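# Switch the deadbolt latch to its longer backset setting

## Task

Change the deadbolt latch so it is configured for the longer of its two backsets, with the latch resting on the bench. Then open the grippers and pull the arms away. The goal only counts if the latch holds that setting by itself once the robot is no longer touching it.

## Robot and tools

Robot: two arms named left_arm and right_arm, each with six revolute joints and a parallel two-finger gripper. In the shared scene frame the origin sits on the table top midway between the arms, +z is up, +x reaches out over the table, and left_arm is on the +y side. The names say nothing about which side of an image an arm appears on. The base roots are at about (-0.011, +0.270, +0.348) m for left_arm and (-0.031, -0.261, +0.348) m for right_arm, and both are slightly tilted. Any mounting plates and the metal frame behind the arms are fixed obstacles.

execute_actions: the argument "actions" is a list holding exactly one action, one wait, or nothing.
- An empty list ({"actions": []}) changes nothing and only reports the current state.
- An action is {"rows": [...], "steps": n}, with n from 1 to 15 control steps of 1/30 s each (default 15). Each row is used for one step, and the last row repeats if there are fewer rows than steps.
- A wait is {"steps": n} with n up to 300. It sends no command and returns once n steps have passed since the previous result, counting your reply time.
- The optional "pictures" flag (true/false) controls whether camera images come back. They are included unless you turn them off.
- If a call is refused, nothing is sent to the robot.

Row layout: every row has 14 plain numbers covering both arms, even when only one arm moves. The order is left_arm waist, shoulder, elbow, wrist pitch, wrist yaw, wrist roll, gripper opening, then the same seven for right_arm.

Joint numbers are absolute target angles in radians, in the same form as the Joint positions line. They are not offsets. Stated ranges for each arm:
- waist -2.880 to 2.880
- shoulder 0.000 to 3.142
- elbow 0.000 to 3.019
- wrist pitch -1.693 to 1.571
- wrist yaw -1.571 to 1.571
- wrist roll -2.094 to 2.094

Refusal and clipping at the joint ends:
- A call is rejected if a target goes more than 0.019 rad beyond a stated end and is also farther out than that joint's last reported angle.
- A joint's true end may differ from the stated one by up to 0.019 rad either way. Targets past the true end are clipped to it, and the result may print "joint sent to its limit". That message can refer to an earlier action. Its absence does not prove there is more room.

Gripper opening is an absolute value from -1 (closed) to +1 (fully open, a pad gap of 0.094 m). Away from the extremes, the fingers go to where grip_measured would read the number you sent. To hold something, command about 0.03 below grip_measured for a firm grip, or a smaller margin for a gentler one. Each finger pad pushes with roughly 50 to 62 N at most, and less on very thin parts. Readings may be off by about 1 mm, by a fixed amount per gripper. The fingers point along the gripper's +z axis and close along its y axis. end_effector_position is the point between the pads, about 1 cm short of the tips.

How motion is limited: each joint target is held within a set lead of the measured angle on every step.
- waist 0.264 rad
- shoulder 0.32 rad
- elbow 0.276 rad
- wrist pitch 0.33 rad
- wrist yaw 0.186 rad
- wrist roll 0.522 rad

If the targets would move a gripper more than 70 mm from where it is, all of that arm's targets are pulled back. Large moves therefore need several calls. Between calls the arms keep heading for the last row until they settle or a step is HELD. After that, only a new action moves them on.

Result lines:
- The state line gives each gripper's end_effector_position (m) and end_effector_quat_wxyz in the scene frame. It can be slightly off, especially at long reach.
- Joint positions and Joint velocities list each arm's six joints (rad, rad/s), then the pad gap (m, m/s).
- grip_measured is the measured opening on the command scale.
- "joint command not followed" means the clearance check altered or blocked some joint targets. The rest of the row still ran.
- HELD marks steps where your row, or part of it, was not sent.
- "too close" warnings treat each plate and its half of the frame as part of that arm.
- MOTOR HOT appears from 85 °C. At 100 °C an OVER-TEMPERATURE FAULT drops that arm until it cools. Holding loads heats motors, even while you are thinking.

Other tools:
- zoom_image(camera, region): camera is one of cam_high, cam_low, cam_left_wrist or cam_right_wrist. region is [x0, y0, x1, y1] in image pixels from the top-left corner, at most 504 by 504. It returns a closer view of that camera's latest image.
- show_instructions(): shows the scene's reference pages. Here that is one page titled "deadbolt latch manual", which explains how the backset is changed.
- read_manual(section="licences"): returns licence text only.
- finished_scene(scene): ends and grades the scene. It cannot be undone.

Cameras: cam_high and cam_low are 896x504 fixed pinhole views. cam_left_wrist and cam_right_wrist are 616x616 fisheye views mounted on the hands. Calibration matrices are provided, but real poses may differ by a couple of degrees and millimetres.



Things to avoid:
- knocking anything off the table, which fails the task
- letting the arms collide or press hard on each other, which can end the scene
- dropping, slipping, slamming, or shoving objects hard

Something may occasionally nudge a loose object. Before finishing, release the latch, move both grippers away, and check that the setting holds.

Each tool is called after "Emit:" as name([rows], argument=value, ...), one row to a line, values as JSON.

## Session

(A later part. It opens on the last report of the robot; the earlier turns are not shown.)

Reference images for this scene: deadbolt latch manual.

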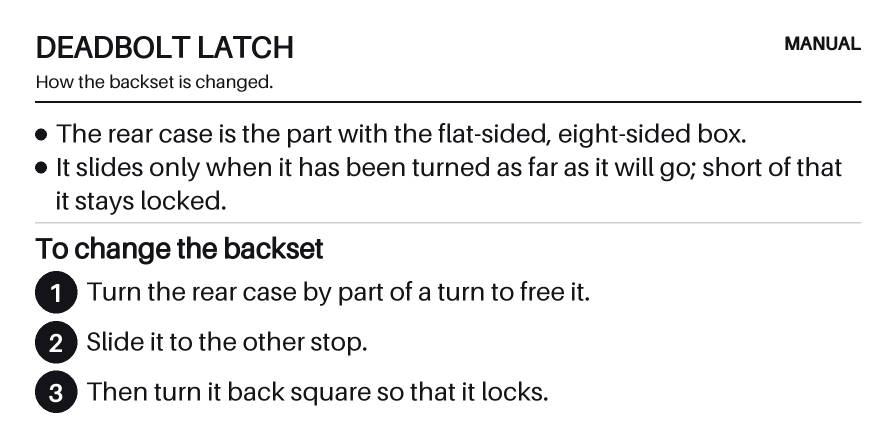

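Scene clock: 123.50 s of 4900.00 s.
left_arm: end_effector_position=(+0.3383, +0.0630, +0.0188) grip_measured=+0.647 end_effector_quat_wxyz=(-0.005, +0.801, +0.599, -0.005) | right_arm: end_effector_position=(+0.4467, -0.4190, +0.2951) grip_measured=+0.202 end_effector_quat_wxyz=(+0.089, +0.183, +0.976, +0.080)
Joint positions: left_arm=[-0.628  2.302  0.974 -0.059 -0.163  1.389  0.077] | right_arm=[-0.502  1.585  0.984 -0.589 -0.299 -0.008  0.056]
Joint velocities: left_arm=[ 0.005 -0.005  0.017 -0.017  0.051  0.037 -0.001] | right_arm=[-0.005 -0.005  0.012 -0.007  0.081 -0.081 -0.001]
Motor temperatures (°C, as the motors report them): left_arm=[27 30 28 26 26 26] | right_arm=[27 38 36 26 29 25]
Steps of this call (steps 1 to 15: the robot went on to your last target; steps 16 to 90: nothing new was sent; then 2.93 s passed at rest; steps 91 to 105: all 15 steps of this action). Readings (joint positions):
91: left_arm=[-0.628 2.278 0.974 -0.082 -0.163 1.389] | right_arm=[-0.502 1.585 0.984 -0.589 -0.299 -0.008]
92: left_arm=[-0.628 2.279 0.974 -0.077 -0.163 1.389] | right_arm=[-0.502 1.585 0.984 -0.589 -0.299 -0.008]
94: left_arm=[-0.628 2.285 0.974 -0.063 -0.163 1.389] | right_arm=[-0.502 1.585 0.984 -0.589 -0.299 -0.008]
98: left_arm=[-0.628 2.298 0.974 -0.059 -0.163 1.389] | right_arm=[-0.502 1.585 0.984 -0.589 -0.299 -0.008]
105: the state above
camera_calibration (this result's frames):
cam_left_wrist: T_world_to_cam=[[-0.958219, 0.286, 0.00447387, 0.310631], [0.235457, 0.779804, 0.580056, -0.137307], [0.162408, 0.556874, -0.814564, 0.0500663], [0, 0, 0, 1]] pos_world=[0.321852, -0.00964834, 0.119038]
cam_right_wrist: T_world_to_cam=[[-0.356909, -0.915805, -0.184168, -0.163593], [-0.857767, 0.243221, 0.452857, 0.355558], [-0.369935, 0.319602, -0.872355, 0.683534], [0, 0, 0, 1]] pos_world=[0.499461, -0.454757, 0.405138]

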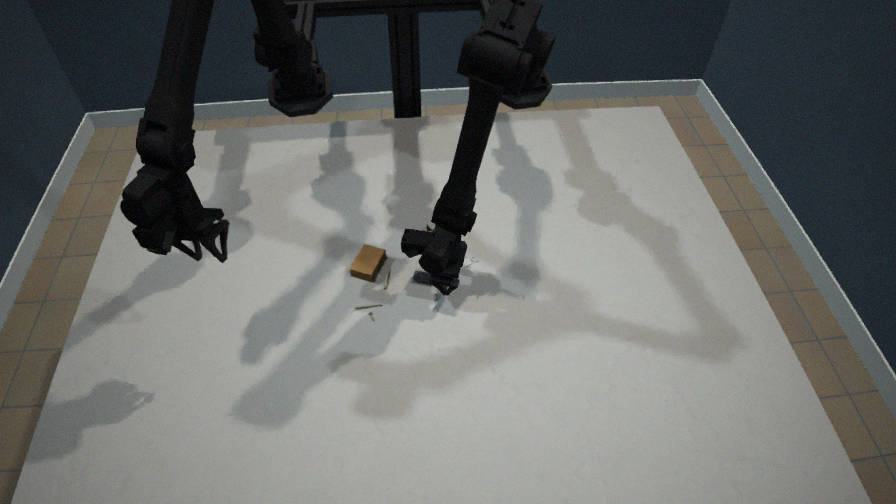

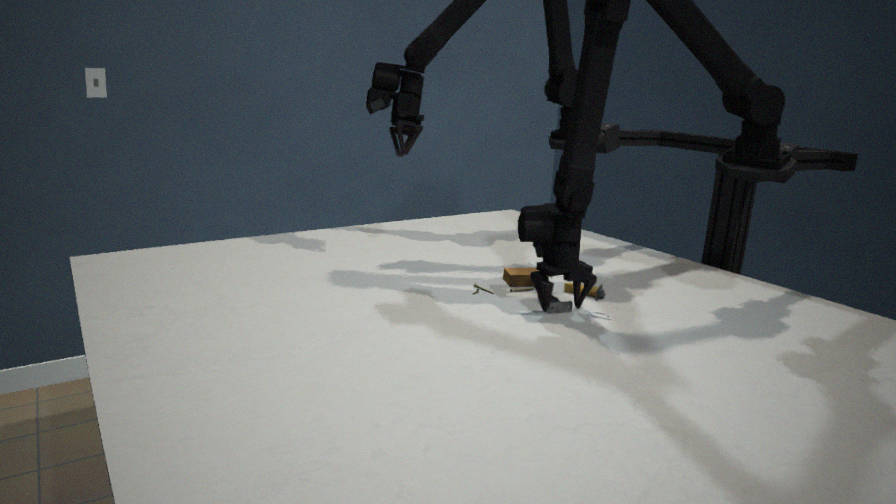

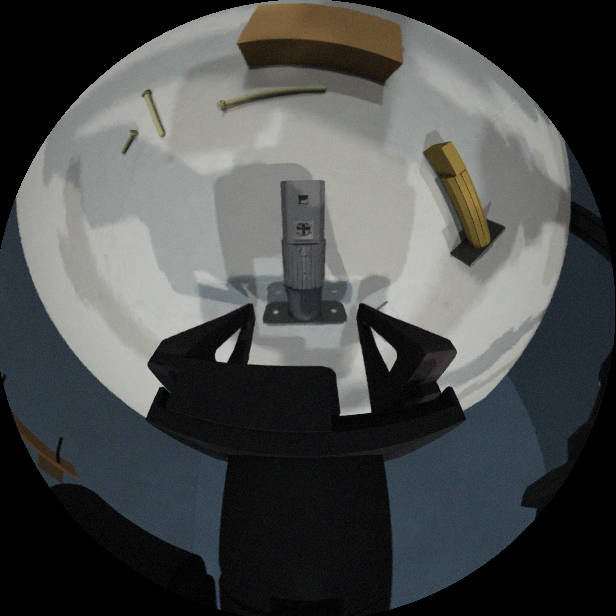

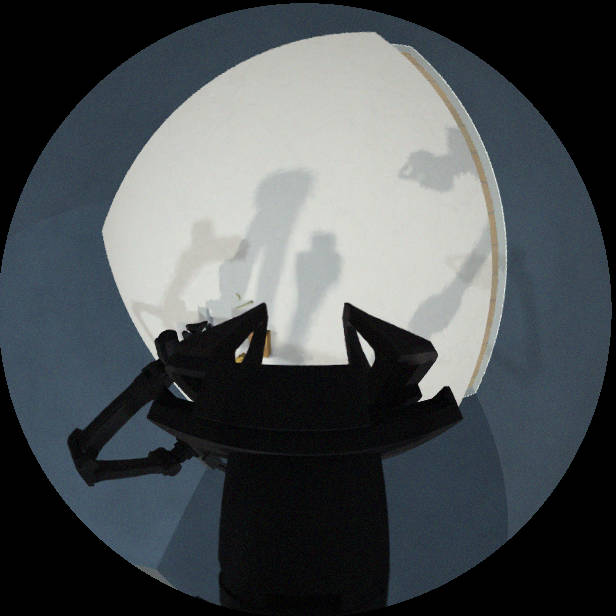

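Emit:
execute_actions([
  {"rows":[[-0.63,2.325,0.974,-0.05,-0.163,1.40,0.65,-0.5,1.6,1.0,-0.6,-0.3,0,0.2],[-0.63,2.325,0.974,-0.05,-0.163,1.40,0.65,-0.5,1.6,1.0,-0.6,-0.3,0,0.2],[-0.63,2.325,0.974,-0.05,-0.163,1.40,0.65,-0.5,1.6,1.0,-0.6,-0.3,0,0.2],[-0.63,2.325,0.974,-0.05,-0.163,1.40,0.4,-0.5,1.6,1.0,-0.6,-0.3,0,0.2],[-0.63,2.325,0.974,-0.05,-0.163,1.40,0.3,-0.5,1.6,1.0,-0.6,-0.3,0,0.2],[-0.63,2.325,0.974,-0.05,-0.163,1.40,0.2,-0.5,1.6,1.0,-0.6,-0.3,0,0.2],[-0.63,2.325,0.974,-0.05,-0.163,1.40,0.13,-0.5,1.6,1.0,-0.6,-0.3,0,0.2]],"steps":15},
])

Scene clock: 130.77 s of 4900.00 s.
left_arm: end_effector_position=(+0.3382, +0.0631, +0.0187) grip_measured=+0.163 end_effector_quat_wxyz=(-0.005, +0.801, +0.599, -0.005) | right_arm: end_effector_position=(+0.4467, -0.4190, +0.2951) grip_measured=+0.202 end_effector_quat_wxyz=(+0.089, +0.183, +0.976, +0.080)
Joint positions: left_arm=[-0.628  2.303  0.974 -0.059 -0.163  1.389  0.055] | right_arm=[-0.502  1.585  0.984 -0.589 -0.299 -0.008  0.056]
Joint velocities: left_arm=[-0.005 -0.005 -0.012 -0.012  0.007  0.022  0.   ] | right_arm=[-0.015  0.005 -0.007  0.012  0.007  0.051 -0.   ]
Motor temperatures (°C, as the motors report them): left_arm=[27 30 28 26 26 26] | right_arm=[27 38 36 26 29 25]
Steps of this call (steps 1 to 15: the robot went on to your last target; steps 16 to 90: nothing new was sent; then 3.77 s passed at rest; steps 91 to 105: all 15 steps of this action). Readings (joint positions):
91: left_arm=[-0.628 2.302 0.974 -0.059 -0.163 1.389] | right_arm=[-0.502 1.585 0.984 -0.589 -0.299 -0.008]
92: left_arm=[-0.628 2.302 0.974 -0.059 -0.163 1.389] | right_arm=[-0.502 1.585 0.984 -0.589 -0.299 -0.008]
94: left_arm=[-0.628 2.302 0.974 -0.059 -0.163 1.389] | right_arm=[-0.502 1.585 0.984 -0.589 -0.299 -0.008]
98: left_arm=[-0.628 2.303 0.974 -0.059 -0.163 1.389] | right_arm=[-0.502 1.585 0.984 -0.589 -0.299 -0.008]
105: the state above
camera_calibration (this result's frames):
cam_left_wrist: T_world_to_cam=[[-0.95809, 0.286426, 0.00484377, 0.31038], [0.236, 0.779605, 0.580104, -0.137407], [0.162381, 0.556935, -0.814528, 0.049956], [0, 0, 0, 1]] pos_world=[0.321689, -0.00959999, 0.118898]
cam_right_wrist: T_world_to_cam=[[-0.356909, -0.915805, -0.184168, -0.163593], [-0.857767, 0.243221, 0.452857, 0.355558], [-0.369935, 0.319602, -0.872355, 0.683534], [0, 0, 0, 1]] pos_world=[0.499461, -0.454757, 0.405138]

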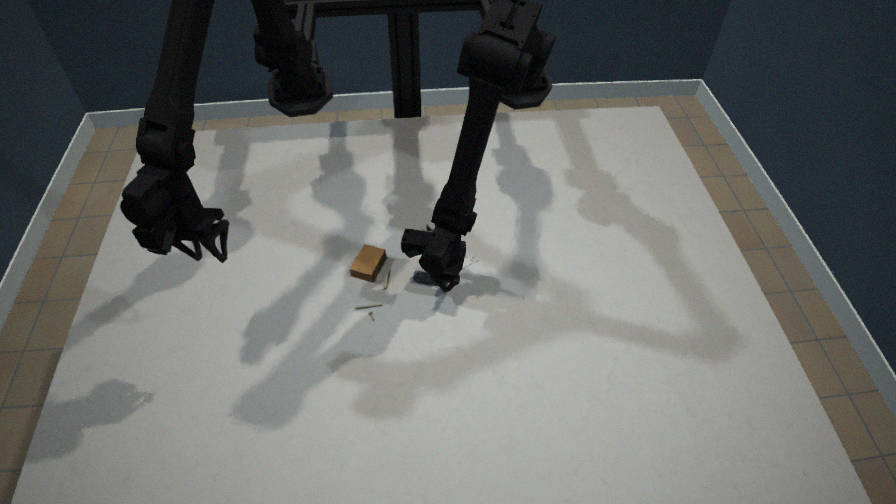

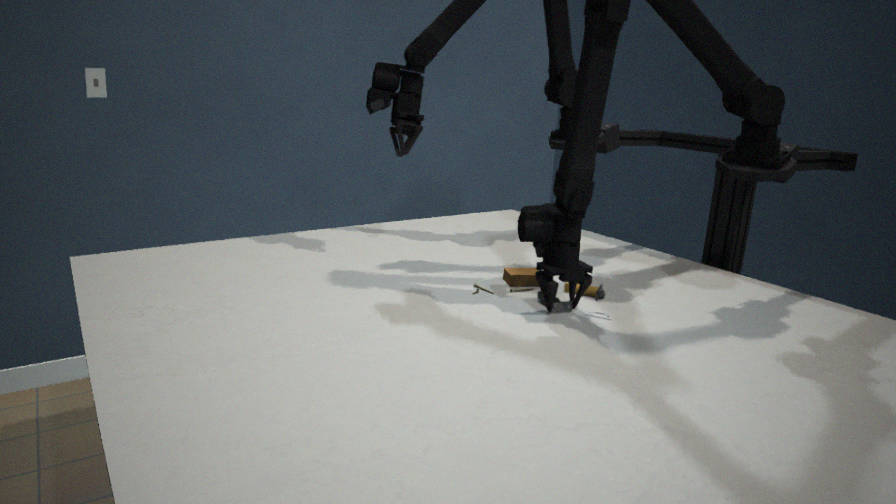

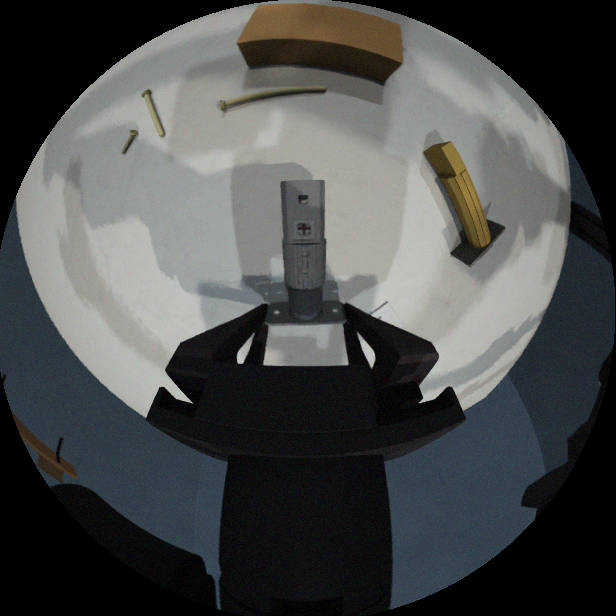

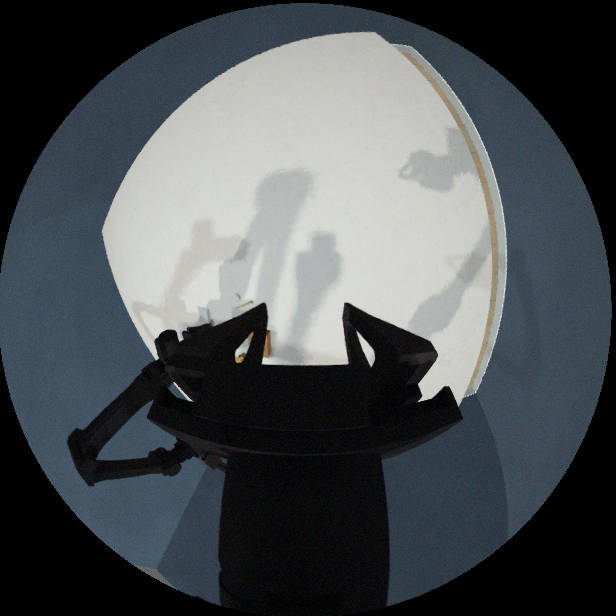

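Emit:
execute_actions([
  {"rows":[[-0.63,2.29,0.97,-0.07,-0.163,1.40,0.12,-0.5,1.6,1.0,-0.6,-0.3,0,0.2],[-0.63,2.27,0.965,-0.085,-0.163,1.40,0.12,-0.5,1.6,1.0,-0.6,-0.3,0,0.2],[-0.63,2.25,0.96,-0.10,-0.163,1.40,0.12,-0.5,1.6,1.0,-0.6,-0.3,0,0.2],[-0.63,2.22,0.95,-0.12,-0.163,1.40,0.12,-0.5,1.6,1.0,-0.6,-0.3,0,0.2],[-0.63,2.19,0.94,-0.14,-0.163,1.40,0.12,-0.5,1.6,1.0,-0.6,-0.3,0,0.2],[-0.63,2.16,0.92,-0.14,-0.163,1.40,0.12,-0.5,1.6,1.0,-0.6,-0.3,0,0.2],[-0.63,2.13,0.90,-0.13,-0.163,1.40,0.12,-0.5,1.6,1.0,-0.6,-0.3,0,0.2],[-0.63,2.10,0.87,-0.11,-0.163,1.40,0.12,-0.5,1.6,1.0,-0.6,-0.3,0,0.2],[-0.63,2.07,0.84,-0.08,-0.163,1.40,0.12,-0.5,1.6,1.0,-0.6,-0.3,0,0.2],[-0.63,2.04,0.81,-0.05,-0.163,1.40,0.12,-0.5,1.6,1.0,-0.6,-0.3,0,0.2],[-0.63,2.01,0.80,-0.03,-0.163,1.40,0.12,-0.5,1.6,1.0,-0.6,-0.3,0,0.2]],"steps":15},
])

Scene clock: 144.50 s of 4900.00 s.
left_arm: end_effector_position=(+0.3641, +0.0699, +0.1242) grip_measured=+0.163 end_effector_quat_wxyz=(+0.061, +0.792, +0.607, +0.028) | right_arm: end_effector_position=(+0.4467, -0.4190, +0.2951) grip_measured=+0.202 end_effector_quat_wxyz=(+0.089, +0.183, +0.976, +0.080)
Joint positions: left_arm=[-0.628  1.987  0.801 -0.052 -0.163  1.389  0.055] | right_arm=[-0.502  1.585  0.984 -0.589 -0.299 -0.008  0.056]
Joint velocities: left_arm=[-0.005 -0.239  0.061  0.193 -0.007 -0.037 -0.001] | right_arm=[-0.015 -0.015 -0.012 -0.012 -0.022 -0.022  0.001]
Motor temperatures (°C, as the motors report them): left_arm=[27 29 28 26 26 26] | right_arm=[27 38 36 26 29 25]
Steps of this call (steps 1 to 15: the robot went on to your last target; steps 16 to 90: nothing new was sent; then 10.23 s passed at rest; steps 91 to 105: all 15 steps of this action). Readings (joint positions):
91: left_arm=[-0.628 2.302 0.974 -0.059 -0.163 1.389] | right_arm=[-0.502 1.585 0.984 -0.589 -0.299 -0.008]
92: left_arm=[-0.628 2.301 0.974 -0.061 -0.163 1.389] | right_arm=[-0.502 1.585 0.984 -0.589 -0.299 -0.008]
94: left_arm=[-0.628 2.289 0.969 -0.079 -0.163 1.389] | right_arm=[-0.502 1.585 0.984 -0.589 -0.299 -0.008]
98: left_arm=[-0.628 2.198 0.914 -0.115 -0.163 1.389] | right_arm=[-0.502 1.585 0.984 -0.589 -0.299 -0.008]
105: the state above
camera_calibration (this result's frames):
cam_left_wrist: T_world_to_cam=[[-0.955845, 0.258423, -0.139919, 0.351858], [0.141433, 0.821893, 0.551804, -0.175091], [0.257598, 0.50765, -0.822153, 0.0975966], [0, 0, 0, 1]] pos_world=[0.335944, 0.00343291, 0.226087]
cam_right_wrist: T_world_to_cam=[[-0.356909, -0.915805, -0.184168, -0.163593], [-0.857767, 0.243221, 0.452857, 0.355558], [-0.369935, 0.319602, -0.872355, 0.683534], [0, 0, 0, 1]] pos_world=[0.499461, -0.454757, 0.405138]

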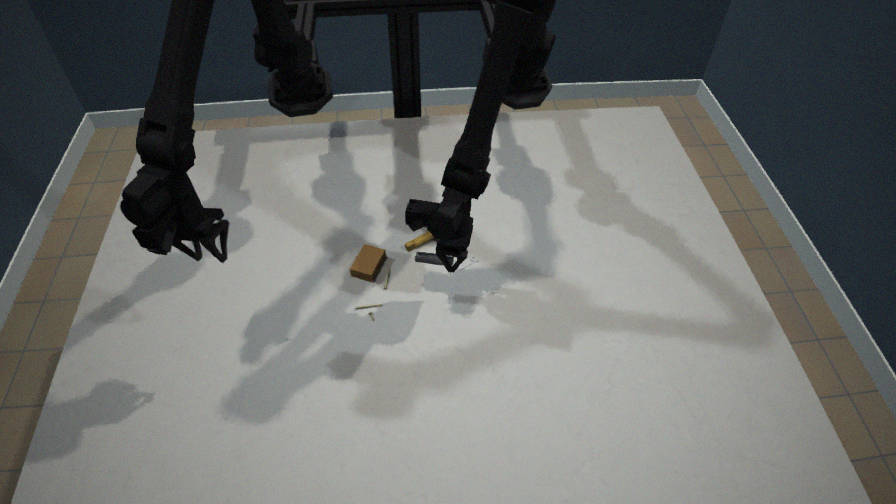

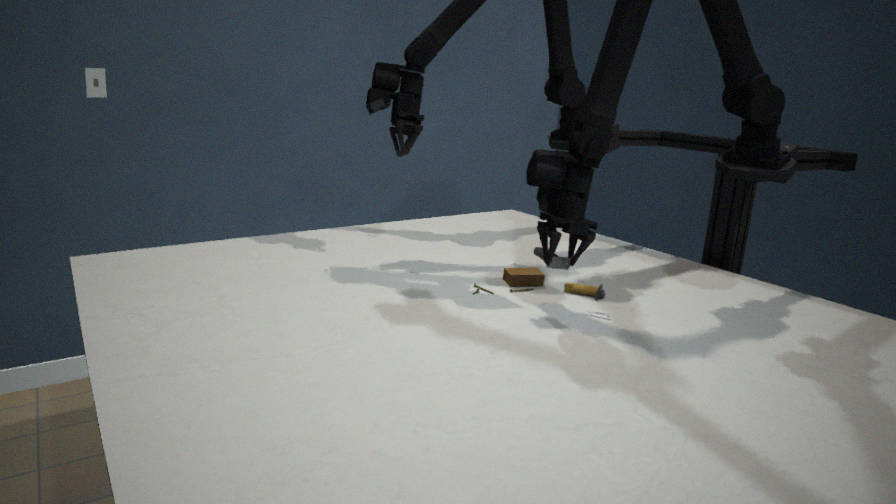

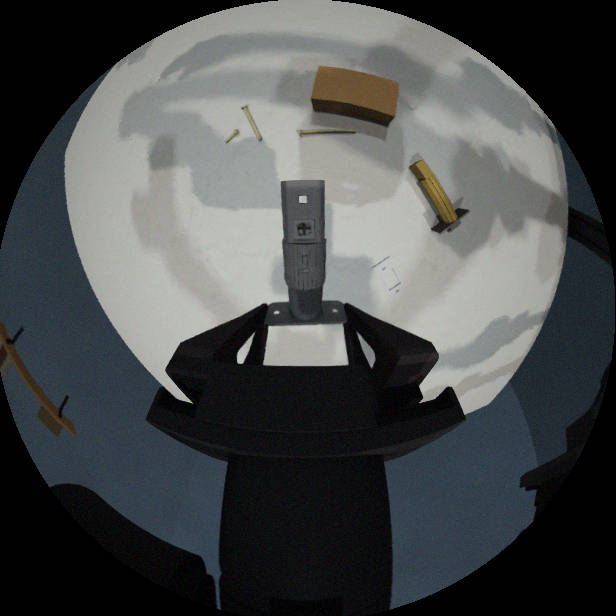

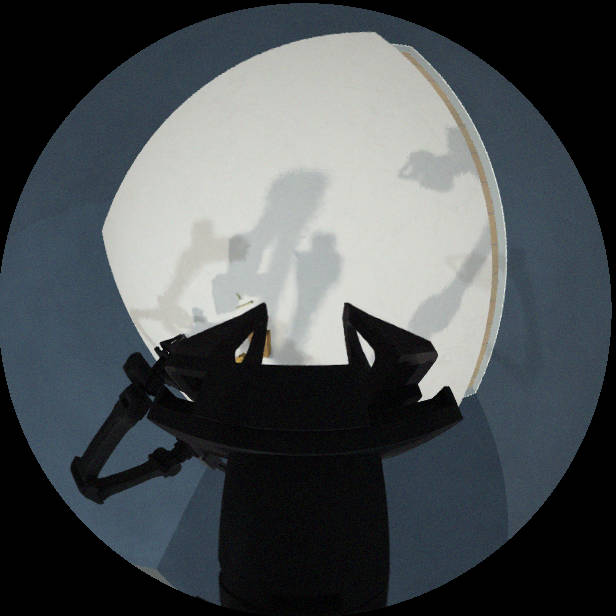

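Held. Now to the manipulation pose, with intermediate steps.

Emit:
execute_actions([
  {"rows":[[-0.63,2.0,0.78,0.05,-0.15,1.33,0.12,-0.5,1.6,1.0,-0.6,-0.3,0,0.2],[-0.63,2.0,0.76,0.12,-0.14,1.26,0.12,-0.5,1.6,1.0,-0.6,-0.3,0,0.2],[-0.63,2.0,0.74,0.2,-0.13,1.19,0.12,-0.5,1.6,1.0,-0.6,-0.3,0,0.2],[-0.63,2.0,0.72,0.28,-0.12,1.12,0.12,-0.5,1.6,1.0,-0.6,-0.3,0,0.2],[-0.63,2.0,0.70,0.36,-0.11,1.05,0.12,-0.5,1.6,1.0,-0.6,-0.3,0,0.2],[-0.63,2.0,0.68,0.44,-0.10,0.98,0.12,-0.5,1.6,1.0,-0.6,-0.3,0,0.2],[-0.63,2.0,0.66,0.52,-0.09,0.91,0.12,-0.5,1.6,1.0,-0.6,-0.3,0,0.2],[-0.63,2.0,0.64,0.6,-0.08,0.84,0.12,-0.5,1.6,1.0,-0.6,-0.3,0,0.2],[-0.63,2.0,0.62,0.68,-0.07,0.77,0.12,-0.5,1.6,1.0,-0.6,-0.3,0,0.2],[-0.63,2.0,0.60,0.76,-0.06,0.70,0.12,-0.5,1.6,1.0,-0.6,-0.3,0,0.2],[-0.63,2.0,0.58,0.83,-0.05,0.63,0.12,-0.5,1.6,1.0,-0.6,-0.3,0,0.2],[-0.64,2.01,0.55,0.9,-0.04,0.56,0.12,-0.5,1.6,1.0,-0.6,-0.3,0,0.2],[-0.64,2.02,0.52,0.96,-0.03,0.49,0.12,-0.5,1.6,1.0,-0.6,-0.3,0,0.2],[-0.64,2.03,0.49,1.01,-0.01,0.42,0.12,-0.5,1.6,1.0,-0.6,-0.3,0,0.2],[-0.64,2.033,0.47,1.055,0,0.35,0.12,-0.5,1.6,1.0,-0.6,-0.3,0,0.2]],"steps":15},
], pictures=false)

Emit:
execute_actions([
  {"steps":30},
])

Scene clock: 159.17 s of 4900.00 s.
left_arm: end_effector_position=(+0.3979, +0.0375, +0.1948) grip_measured=+0.163 end_effector_quat_wxyz=(+0.407, +0.452, +0.793, -0.032) | right_arm: end_effector_position=(+0.4467, -0.4190, +0.2951) grip_measured=+0.202 end_effector_quat_wxyz=(+0.089, +0.183, +0.976, +0.080)
Joint positions: left_arm=[-0.628  1.999  0.531  0.927 -0.015  0.65   0.055] | right_arm=[-0.502  1.585  0.984 -0.589 -0.299 -0.008  0.056]
Joint velocities: left_arm=[-0.024  0.063 -0.73   1.668  0.359 -1.927 -0.001] | right_arm=[-0.005 -0.015  0.017  0.007 -0.007 -0.007  0.001]
Motor temperatures (°C, as the motors report them): left_arm=[27 29 28 26 26 26] | right_arm=[27 38 36 26 29 25]
Steps of this call (steps 1 to 30: the robot went on to your last target; steps 31 to 90: nothing new was sent; then 11.17 s passed at rest; steps 91 to 105: all 15 steps of this action). Readings (joint positions):
91: left_arm=[-0.628 1.997 0.802 -0.027 -0.159 1.383] | right_arm=[-0.502 1.585 0.984 -0.589 -0.299 -0.008]
92: left_arm=[-0.628 1.997 0.792 0.009 -0.152 1.365] | right_arm=[-0.502 1.585 0.984 -0.589 -0.299 -0.008]
94: left_arm=[-0.628 1.997 0.762 0.124 -0.133 1.300] | right_arm=[-0.502 1.585 0.984 -0.589 -0.299 -0.008]
98: left_arm=[-0.628 1.997 0.679 0.420 -0.093 1.098] | right_arm=[-0.502 1.585 0.984 -0.589 -0.299 -0.008]
105: the state above

Scene clock: 160.17 s of 4900.00 s.
left_arm: end_effector_position=(+0.3724, +0.0473, +0.1940) grip_measured=+0.163 end_effector_quat_wxyz=(+0.402, +0.335, +0.847, -0.096) | right_arm: end_effector_position=(+0.4467, -0.4190, +0.2951) grip_measured=+0.202 end_effector_quat_wxyz=(+0.089, +0.183, +0.976, +0.080)
Joint positions: left_arm=[-0.629  2.026  0.464  1.029 -0.004  0.362  0.055] | right_arm=[-0.502  1.585  0.984 -0.589 -0.299 -0.008  0.056]
Joint velocities: left_arm=[-0.005 -0.005 -0.002  0.012  0.022 -0.007 -0.001] | right_arm=[-0.005  0.005  0.002 -0.002 -0.037 -0.037 -0.001]
Motor temperatures (°C, as the motors report them): left_arm=[27 29 28 26 26 26] | right_arm=[27 38 36 26 29 25]
Steps of this call (steps 1 to 30: the robot went on to your last target). Readings (joint positions):
1: left_arm=[-0.628 2.001 0.508 0.972 -0.008 0.592] | right_arm=[-0.502 1.585 0.984 -0.589 -0.299 -0.008]
2: left_arm=[-0.629 2.004 0.489 0.998 -0.005 0.545] | right_arm=[-0.502 1.585 0.984 -0.589 -0.299 -0.008]
4: left_arm=[-0.629 2.013 0.468 1.018 -0.004 0.479] | right_arm=[-0.502 1.585 0.984 -0.589 -0.299 -0.008]
8: left_arm=[-0.629 2.026 0.464 1.025 -0.004 0.409] | right_arm=[-0.502 1.585 0.984 -0.589 -0.299 -0.008]
30: the state above
All arms were judged still, so your last target was given up. Only a new action makes them travel on or press farther. Fingers that are still opening or closing keep moving.
camera_calibration (this result's frames):
cam_left_wrist: T_world_to_cam=[[-0.639923, -0.75963, -0.116018, 0.301281], [-0.728397, 0.647726, -0.22336, 0.286301], [0.244819, -0.0584254, -0.967807, 0.224145], [0, 0, 0, 1]] pos_world=[0.346463, 0.0565134, 0.315831]
cam_right_wrist: T_world_to_cam=[[-0.356909, -0.915805, -0.184168, -0.163593], [-0.857767, 0.243221, 0.452857, 0.355558], [-0.369935, 0.319602, -0.872355, 0.683534], [0, 0, 0, 1]] pos_world=[0.499461, -0.454757, 0.405138]

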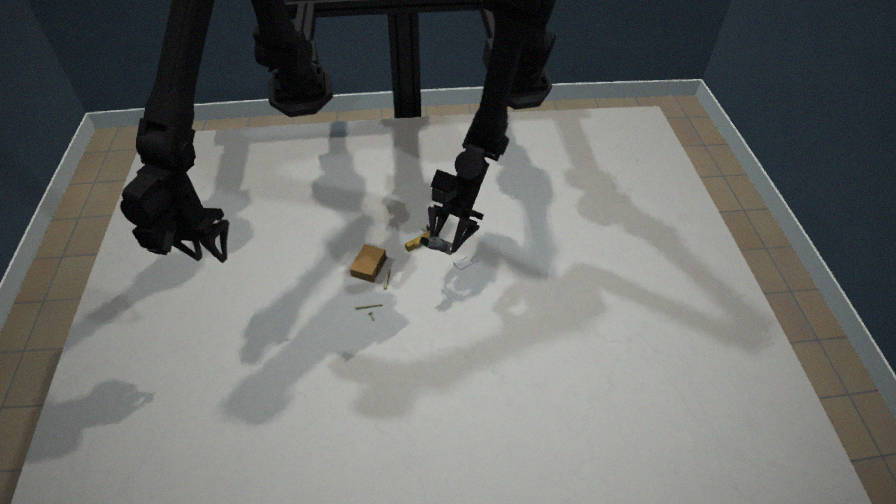

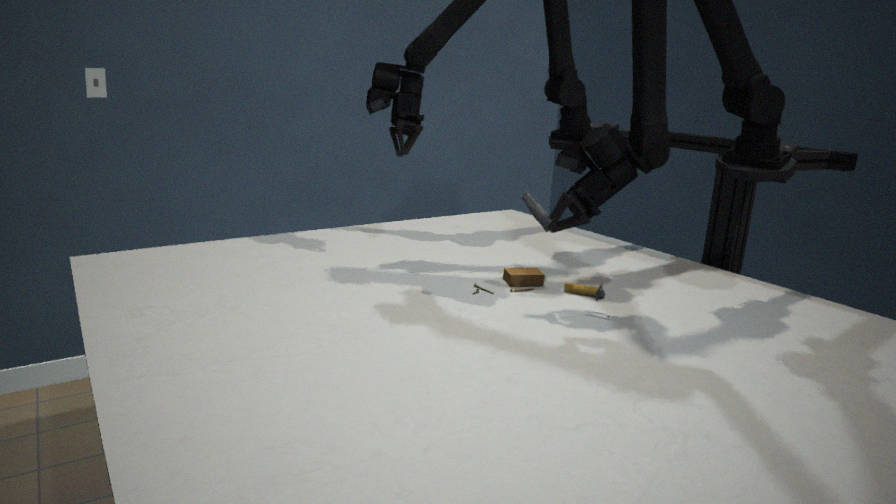

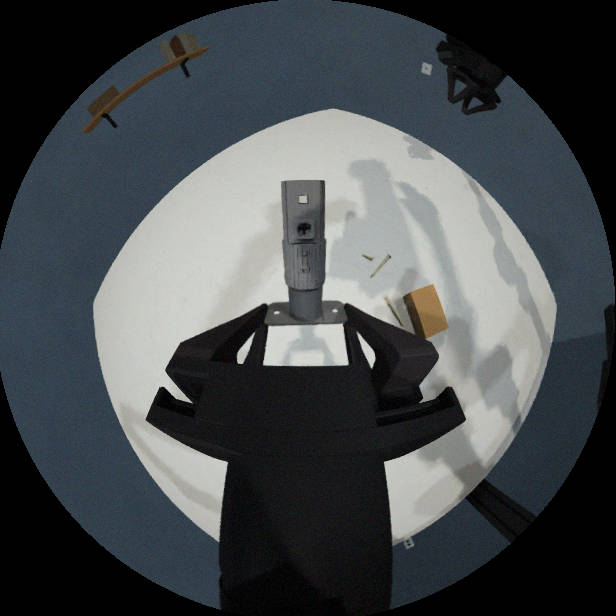

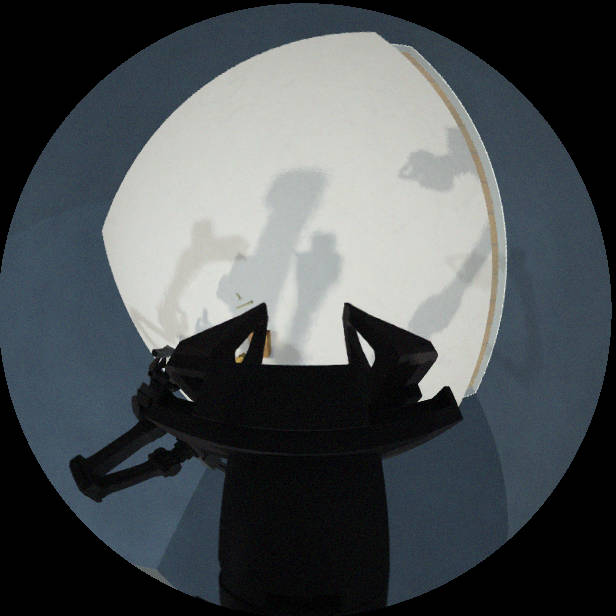

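Emit:
execute_actions([
  {"rows":[[-0.64,2.033,0.47,1.055,0,0.35,0.12,-0.3,1.65,1.1,-0.75,-0.38,0.25,0.3],[-0.64,2.033,0.47,1.055,0,0.35,0.12,-0.3,1.65,1.1,-0.75,-0.38,0.25,0.3],[-0.64,2.033,0.47,1.055,0,0.35,0.12,-0.3,1.65,1.1,-0.75,-0.38,0.25,0.3],[-0.64,2.033,0.47,1.055,0,0.35,0.12,-0.1,1.75,1.25,-0.95,-0.45,0.5,0.3],[-0.64,2.033,0.47,1.055,0,0.35,0.12,-0.1,1.75,1.25,-0.95,-0.45,0.5,0.3],[-0.64,2.033,0.47,1.055,0,0.35,0.12,-0.1,1.75,1.25,-0.95,-0.45,0.5,0.3],[-0.64,2.033,0.47,1.055,0,0.35,0.12,0.05,1.82,1.35,-1.1,-0.5,0.7,0.3],[-0.64,2.033,0.47,1.055,0,0.35,0.12,0.05,1.82,1.35,-1.1,-0.5,0.7,0.3],[-0.64,2.033,0.47,1.055,0,0.35,0.12,0.05,1.82,1.35,-1.1,-0.5,0.7,0.3],[-0.64,2.033,0.47,1.055,0,0.35,0.12,0.15,1.86,1.42,-1.22,-0.555,0.85,0.3]],"steps":15},
], pictures=false)

Emit:
execute_actions([
  {"steps":30},
])

Scene clock: 190.53 s of 4900.00 s.
left_arm: end_effector_position=(+0.3724, +0.0473, +0.1940) grip_measured=+0.163 end_effector_quat_wxyz=(+0.402, +0.335, +0.847, -0.096) | right_arm: end_effector_position=(+0.4802, -0.1201, +0.3115) grip_measured=+0.298 end_effector_quat_wxyz=(-0.207, +0.254, +0.918, +0.222)
Joint positions: left_arm=[-0.629  2.026  0.464  1.029 -0.004  0.362  0.055] | right_arm=[ 0.023  1.794  1.338 -1.111 -0.541  0.571  0.061]
Joint velocities: left_arm=[-0.005 -0.005 -0.002  0.007  0.037 -0.037 -0.   ] | right_arm=[ 1.255  0.405  0.564 -0.93  -0.256  1.341  0.   ]
Motor temperatures (°C, as the motors report them): left_arm=[27 29 28 27 26 26] | right_arm=[27 38 36 26 29 25]
Steps of this call (steps 1 to 90: nothing new was sent; then 26.87 s passed at rest; steps 91 to 105: all 15 steps of this action). Readings (joint positions):
91: left_arm=[-0.629 2.026 0.464 1.029 -0.004 0.362] | right_arm=[-0.496 1.587 0.988 -0.606 -0.318 0.015]
92: left_arm=[-0.629 2.026 0.464 1.029 -0.004 0.362] | right_arm=[-0.482 1.591 1.001 -0.641 -0.338 0.047]
94: left_arm=[-0.629 2.026 0.464 1.029 -0.004 0.362] | right_arm=[-0.425 1.607 1.033 -0.703 -0.374 0.113]
98: left_arm=[-0.629 2.026 0.464 1.029 -0.004 0.362] | right_arm=[-0.270 1.674 1.151 -0.868 -0.447 0.272]
105: the state above

Scene clock: 191.53 s of 4900.00 s.
left_arm: end_effector_position=(+0.3724, +0.0473, +0.1940) grip_measured=+0.163 end_effector_quat_wxyz=(+0.402, +0.335, +0.847, -0.096) | right_arm: end_effector_position=(+0.4570, -0.0578, +0.3144) grip_measured=+0.298 end_effector_quat_wxyz=(-0.292, +0.327, +0.882, +0.174)
Joint positions: left_arm=[-0.629  2.026  0.464  1.029 -0.004  0.362  0.055] | right_arm=[ 0.145  1.843  1.393 -1.208 -0.556  0.841  0.061]
Joint velocities: left_arm=[-0.005  0.005 -0.022 -0.017 -0.007 -0.022  0.001] | right_arm=[ 0.015 -0.005  0.007 -0.007  0.022  0.037 -0.001]
Motor temperatures (°C, as the motors report them): left_arm=[27 29 28 27 26 26] | right_arm=[27 38 36 26 29 25]
Steps of this call (steps 1 to 30: the robot went on to your last target). Readings (joint positions):
1: left_arm=[-0.629 2.026 0.464 1.029 -0.004 0.362] | right_arm=[0.065 1.808 1.357 -1.142 -0.547 0.621]
2: left_arm=[-0.629 2.026 0.464 1.029 -0.004 0.362] | right_arm=[0.105 1.821 1.375 -1.168 -0.552 0.666]
4: left_arm=[-0.629 2.026 0.464 1.029 -0.004 0.362] | right_arm=[0.171 1.837 1.392 -1.190 -0.557 0.728]
8: left_arm=[-0.629 2.026 0.464 1.029 -0.004 0.362] | right_arm=[0.208 1.843 1.393 -1.207 -0.557 0.794]
30: the state above
All arms were judged still, so your last target was given up. Only a new action makes them travel on or press farther. Fingers that are still opening or closing keep moving.
camera_calibration (this result's frames):
cam_left_wrist: T_world_to_cam=[[-0.639751, -0.759818, -0.115735, 0.301171], [-0.728596, 0.64749, -0.223392, 0.286393], [0.244674, -0.0585915, -0.967833, 0.224211], [0, 0, 0, 1]] pos_world=[0.34648, 0.0565356, 0.315833]
cam_right_wrist: T_world_to_cam=[[-0.683867, -0.722336, -0.102748, 0.309376], [-0.256742, 0.106429, 0.960602, -0.174429], [-0.682942, 0.683304, -0.258238, 0.559659], [0, 0, 0, 1]] pos_world=[0.549003, -0.140379, 0.343869]

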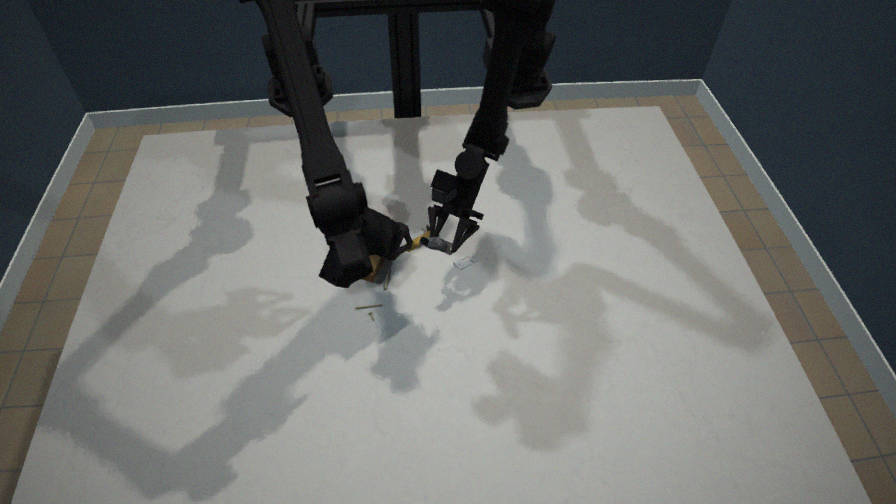

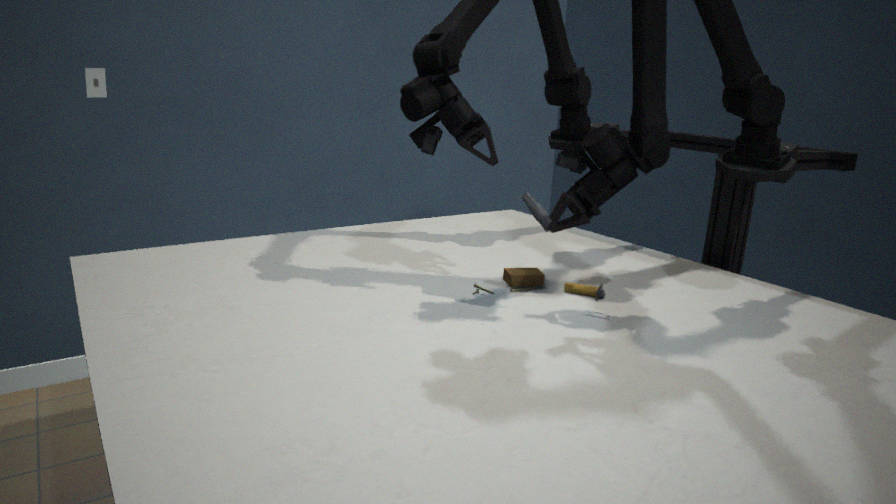

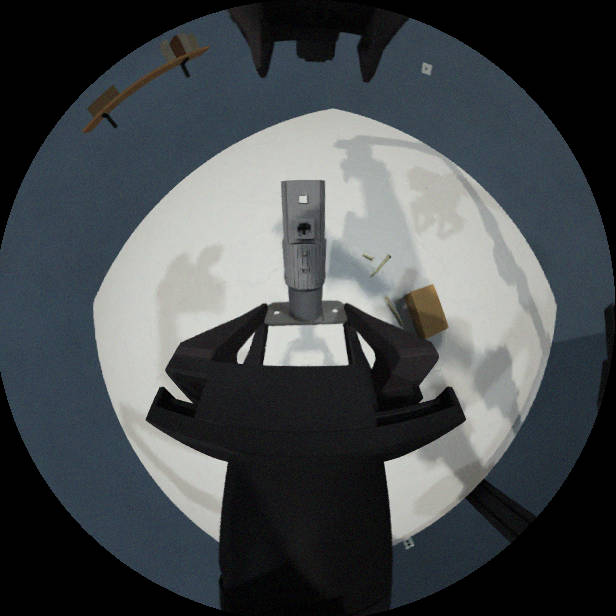

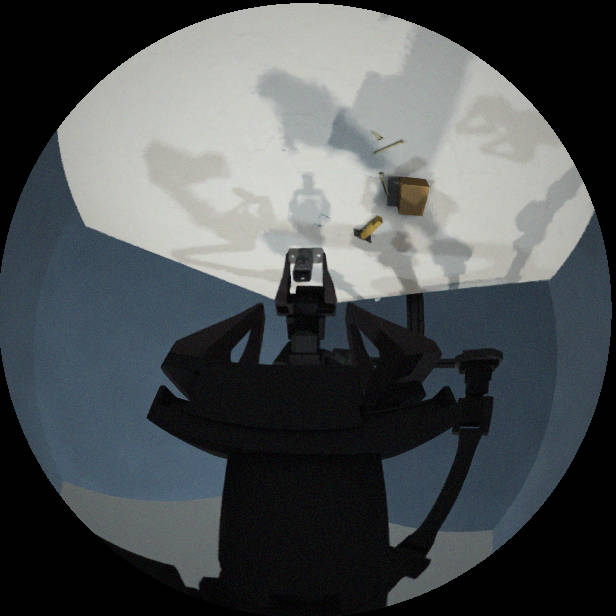

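Emit:
execute_actions([
  {"rows":[[-0.64,2.033,0.47,1.055,0,0.35,0.12,0.19,1.88,1.42,-1.225,-0.555,0.85,0.3],[-0.64,2.033,0.47,1.055,0,0.35,0.12,0.215,1.91,1.435,-1.24,-0.555,0.85,0.3]],"steps":15},
])

Scene clock: 199.10 s of 4900.00 s.
left_arm: end_effector_position=(+0.3724, +0.0473, +0.1940) grip_measured=+0.163 end_effector_quat_wxyz=(+0.402, +0.335, +0.847, -0.096) | right_arm: end_effector_position=(+0.4336, -0.0214, +0.3002) grip_measured=+0.298 end_effector_quat_wxyz=(-0.323, +0.296, +0.885, +0.156)
Joint positions: left_arm=[-0.629  2.026  0.464  1.029 -0.004  0.362  0.055] | right_arm=[ 0.224  1.892  1.405 -1.228 -0.556  0.842  0.061]
Joint velocities: left_arm=[-0.005 -0.005 -0.002 -0.007 -0.095  0.051  0.   ] | right_arm=[-0.015 -0.005 -0.022 -0.002 -0.007 -0.066  0.001]
Motor temperatures (°C, as the motors report them): left_arm=[27 29 28 27 26 26] | right_arm=[27 39 37 26 29 25]
Steps of this call (steps 1 to 90: nothing new was sent; then 4.07 s passed at rest; steps 91 to 105: all 15 steps of this action). Readings (joint positions):
91: left_arm=[-0.629 2.026 0.464 1.029 -0.004 0.362] | right_arm=[0.147 1.843 1.393 -1.209 -0.556 0.842]
92: left_arm=[-0.629 2.026 0.464 1.029 -0.004 0.362] | right_arm=[0.151 1.845 1.394 -1.213 -0.556 0.842]
94: left_arm=[-0.629 2.026 0.464 1.029 -0.004 0.362] | right_arm=[0.168 1.857 1.402 -1.223 -0.556 0.842]
98: left_arm=[-0.629 2.026 0.464 1.029 -0.004 0.362] | right_arm=[0.210 1.882 1.405 -1.227 -0.556 0.842]
105: the state above
camera_calibration (this result's frames):
cam_left_wrist: T_world_to_cam=[[-0.639751, -0.759818, -0.115735, 0.301171], [-0.728596, 0.64749, -0.223392, 0.286393], [0.244674, -0.0585915, -0.967833, 0.224211], [0, 0, 0, 1]] pos_world=[0.34648, 0.0565356, 0.315833]
cam_right_wrist: T_world_to_cam=[[-0.629632, -0.773647, -0.0709502, 0.284049], [-0.211459, 0.0827824, 0.973875, -0.19479], [-0.747562, 0.628186, -0.215717, 0.52923], [0, 0, 0, 1]] pos_world=[0.533288, -0.0965759, 0.324019]

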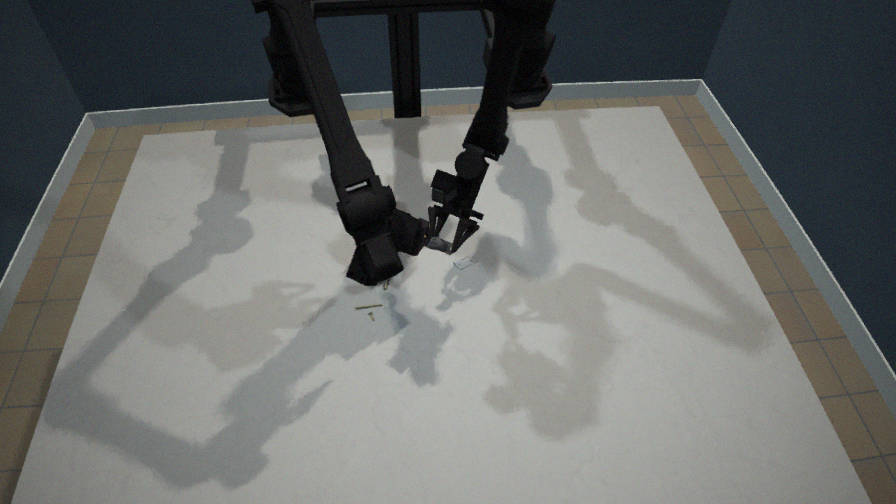

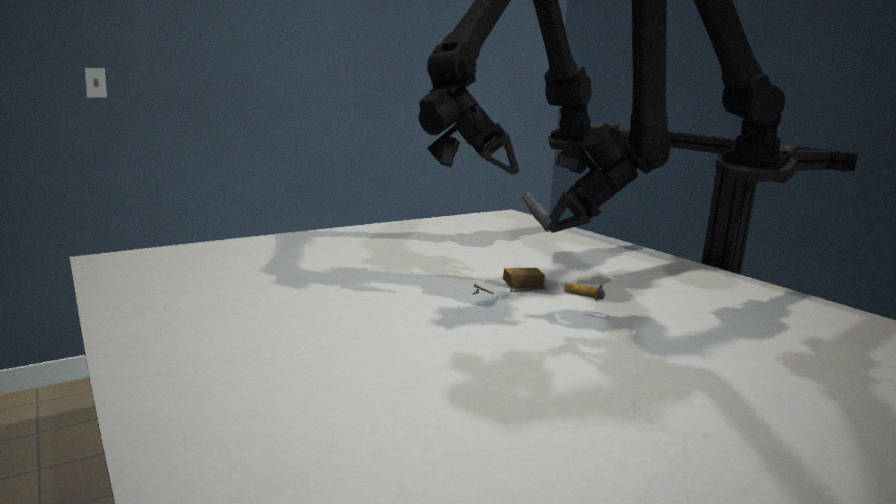

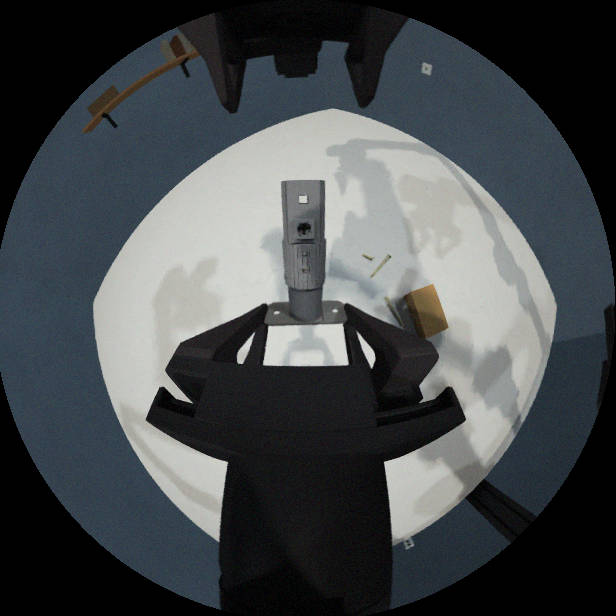

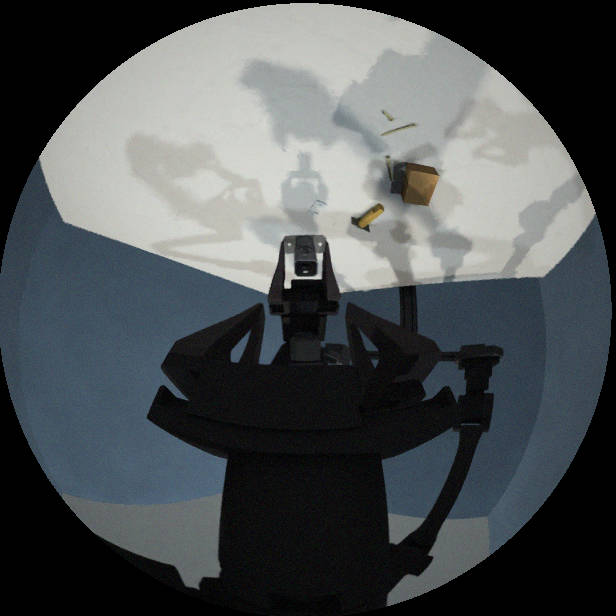

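Emit:
execute_actions([
  {"rows":[[-0.64,2.033,0.47,1.055,0,0.35,0.12,0.245,1.925,1.39,-1.18,-0.558,0.87,0.3],[-0.64,2.033,0.47,1.055,0,0.35,0.12,0.27,1.95,1.375,-1.12,-0.56,0.87,0.3]],"steps":15},
])

Scene clock: 212.73 s of 4900.00 s.
left_arm: end_effector_position=(+0.3724, +0.0473, +0.1940) grip_measured=+0.163 end_effector_quat_wxyz=(+0.402, +0.335, +0.847, -0.096) | right_arm: end_effector_position=(+0.4178, +0.0019, +0.2704) grip_measured=+0.298 end_effector_quat_wxyz=(-0.321, +0.280, +0.891, +0.158)
Joint positions: left_arm=[-0.629  2.026  0.464  1.029 -0.004  0.362  0.055] | right_arm=[ 0.271  1.933  1.372 -1.131 -0.558  0.861  0.061]
Joint velocities: left_arm=[ 0.005  0.005 -0.012  0.002  0.037  0.022  0.001] | right_arm=[-0.015  0.015  0.002  0.017  0.022  0.037 -0.001]
Motor temperatures (°C, as the motors report them): left_arm=[27 29 28 27 26 26] | right_arm=[27 39 37 26 29 25]
Steps of this call (steps 1 to 15: the robot went on to your last target; steps 16 to 90: nothing new was sent; then 10.13 s passed at rest; steps 91 to 105: all 15 steps of this action). Readings (joint positions):
91: left_arm=[-0.629 2.026 0.464 1.029 -0.004 0.362] | right_arm=[0.224 1.892 1.404 -1.222 -0.556 0.845]
92: left_arm=[-0.629 2.026 0.464 1.029 -0.004 0.362] | right_arm=[0.226 1.892 1.399 -1.201 -0.557 0.848]
94: left_arm=[-0.629 2.026 0.464 1.029 -0.004 0.362] | right_arm=[0.235 1.898 1.389 -1.154 -0.557 0.853]
98: left_arm=[-0.629 2.026 0.464 1.029 -0.004 0.362] | right_arm=[0.260 1.922 1.379 -1.132 -0.558 0.858]
105: the state above
camera_calibration (this result's frames):
cam_left_wrist: T_world_to_cam=[[-0.639751, -0.759818, -0.115735, 0.301171], [-0.728596, 0.64749, -0.223392, 0.286393], [0.244674, -0.0585915, -0.967833, 0.224211], [0, 0, 0, 1]] pos_world=[0.34648, 0.0565356, 0.315833]
cam_right_wrist: T_world_to_cam=[[-0.605876, -0.790739, -0.0874384, 0.28459], [-0.225608, 0.0653802, 0.972022, -0.164642], [-0.762899, 0.608652, -0.21801, 0.503419], [0, 0, 0, 1]] pos_world=[0.51934, -0.0706058, 0.29467]

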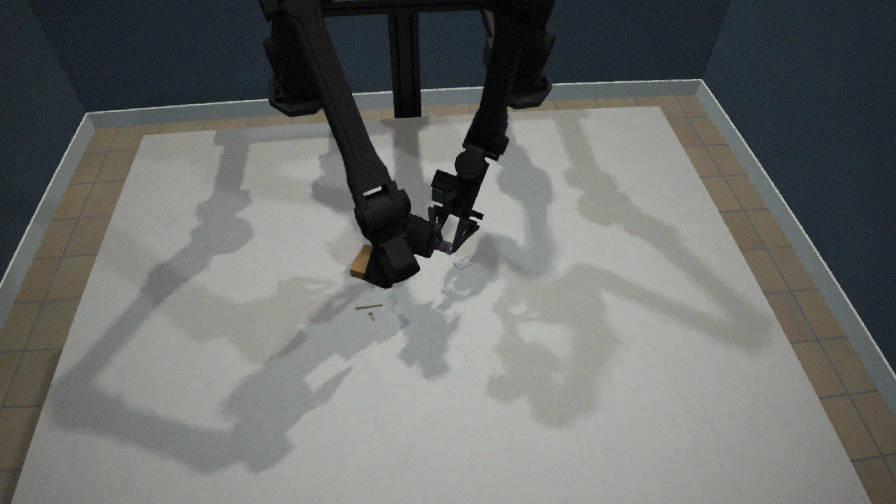

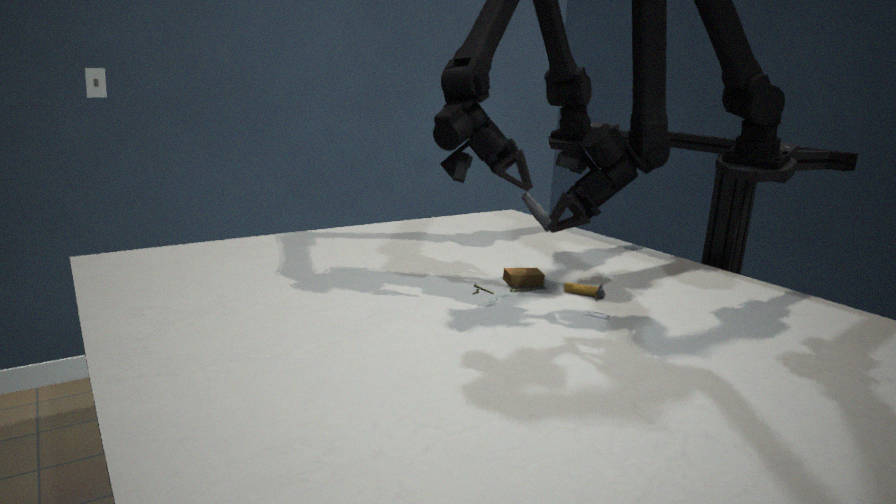

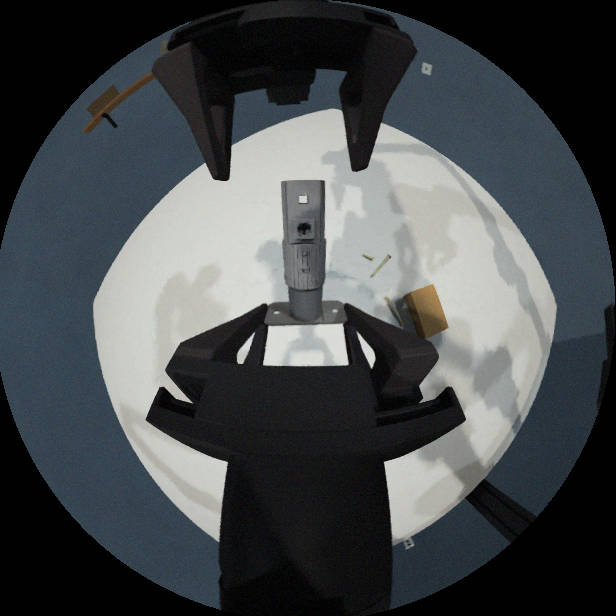

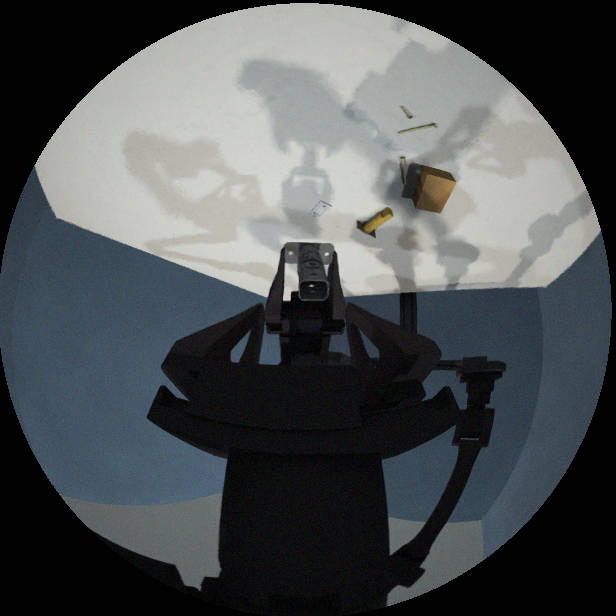

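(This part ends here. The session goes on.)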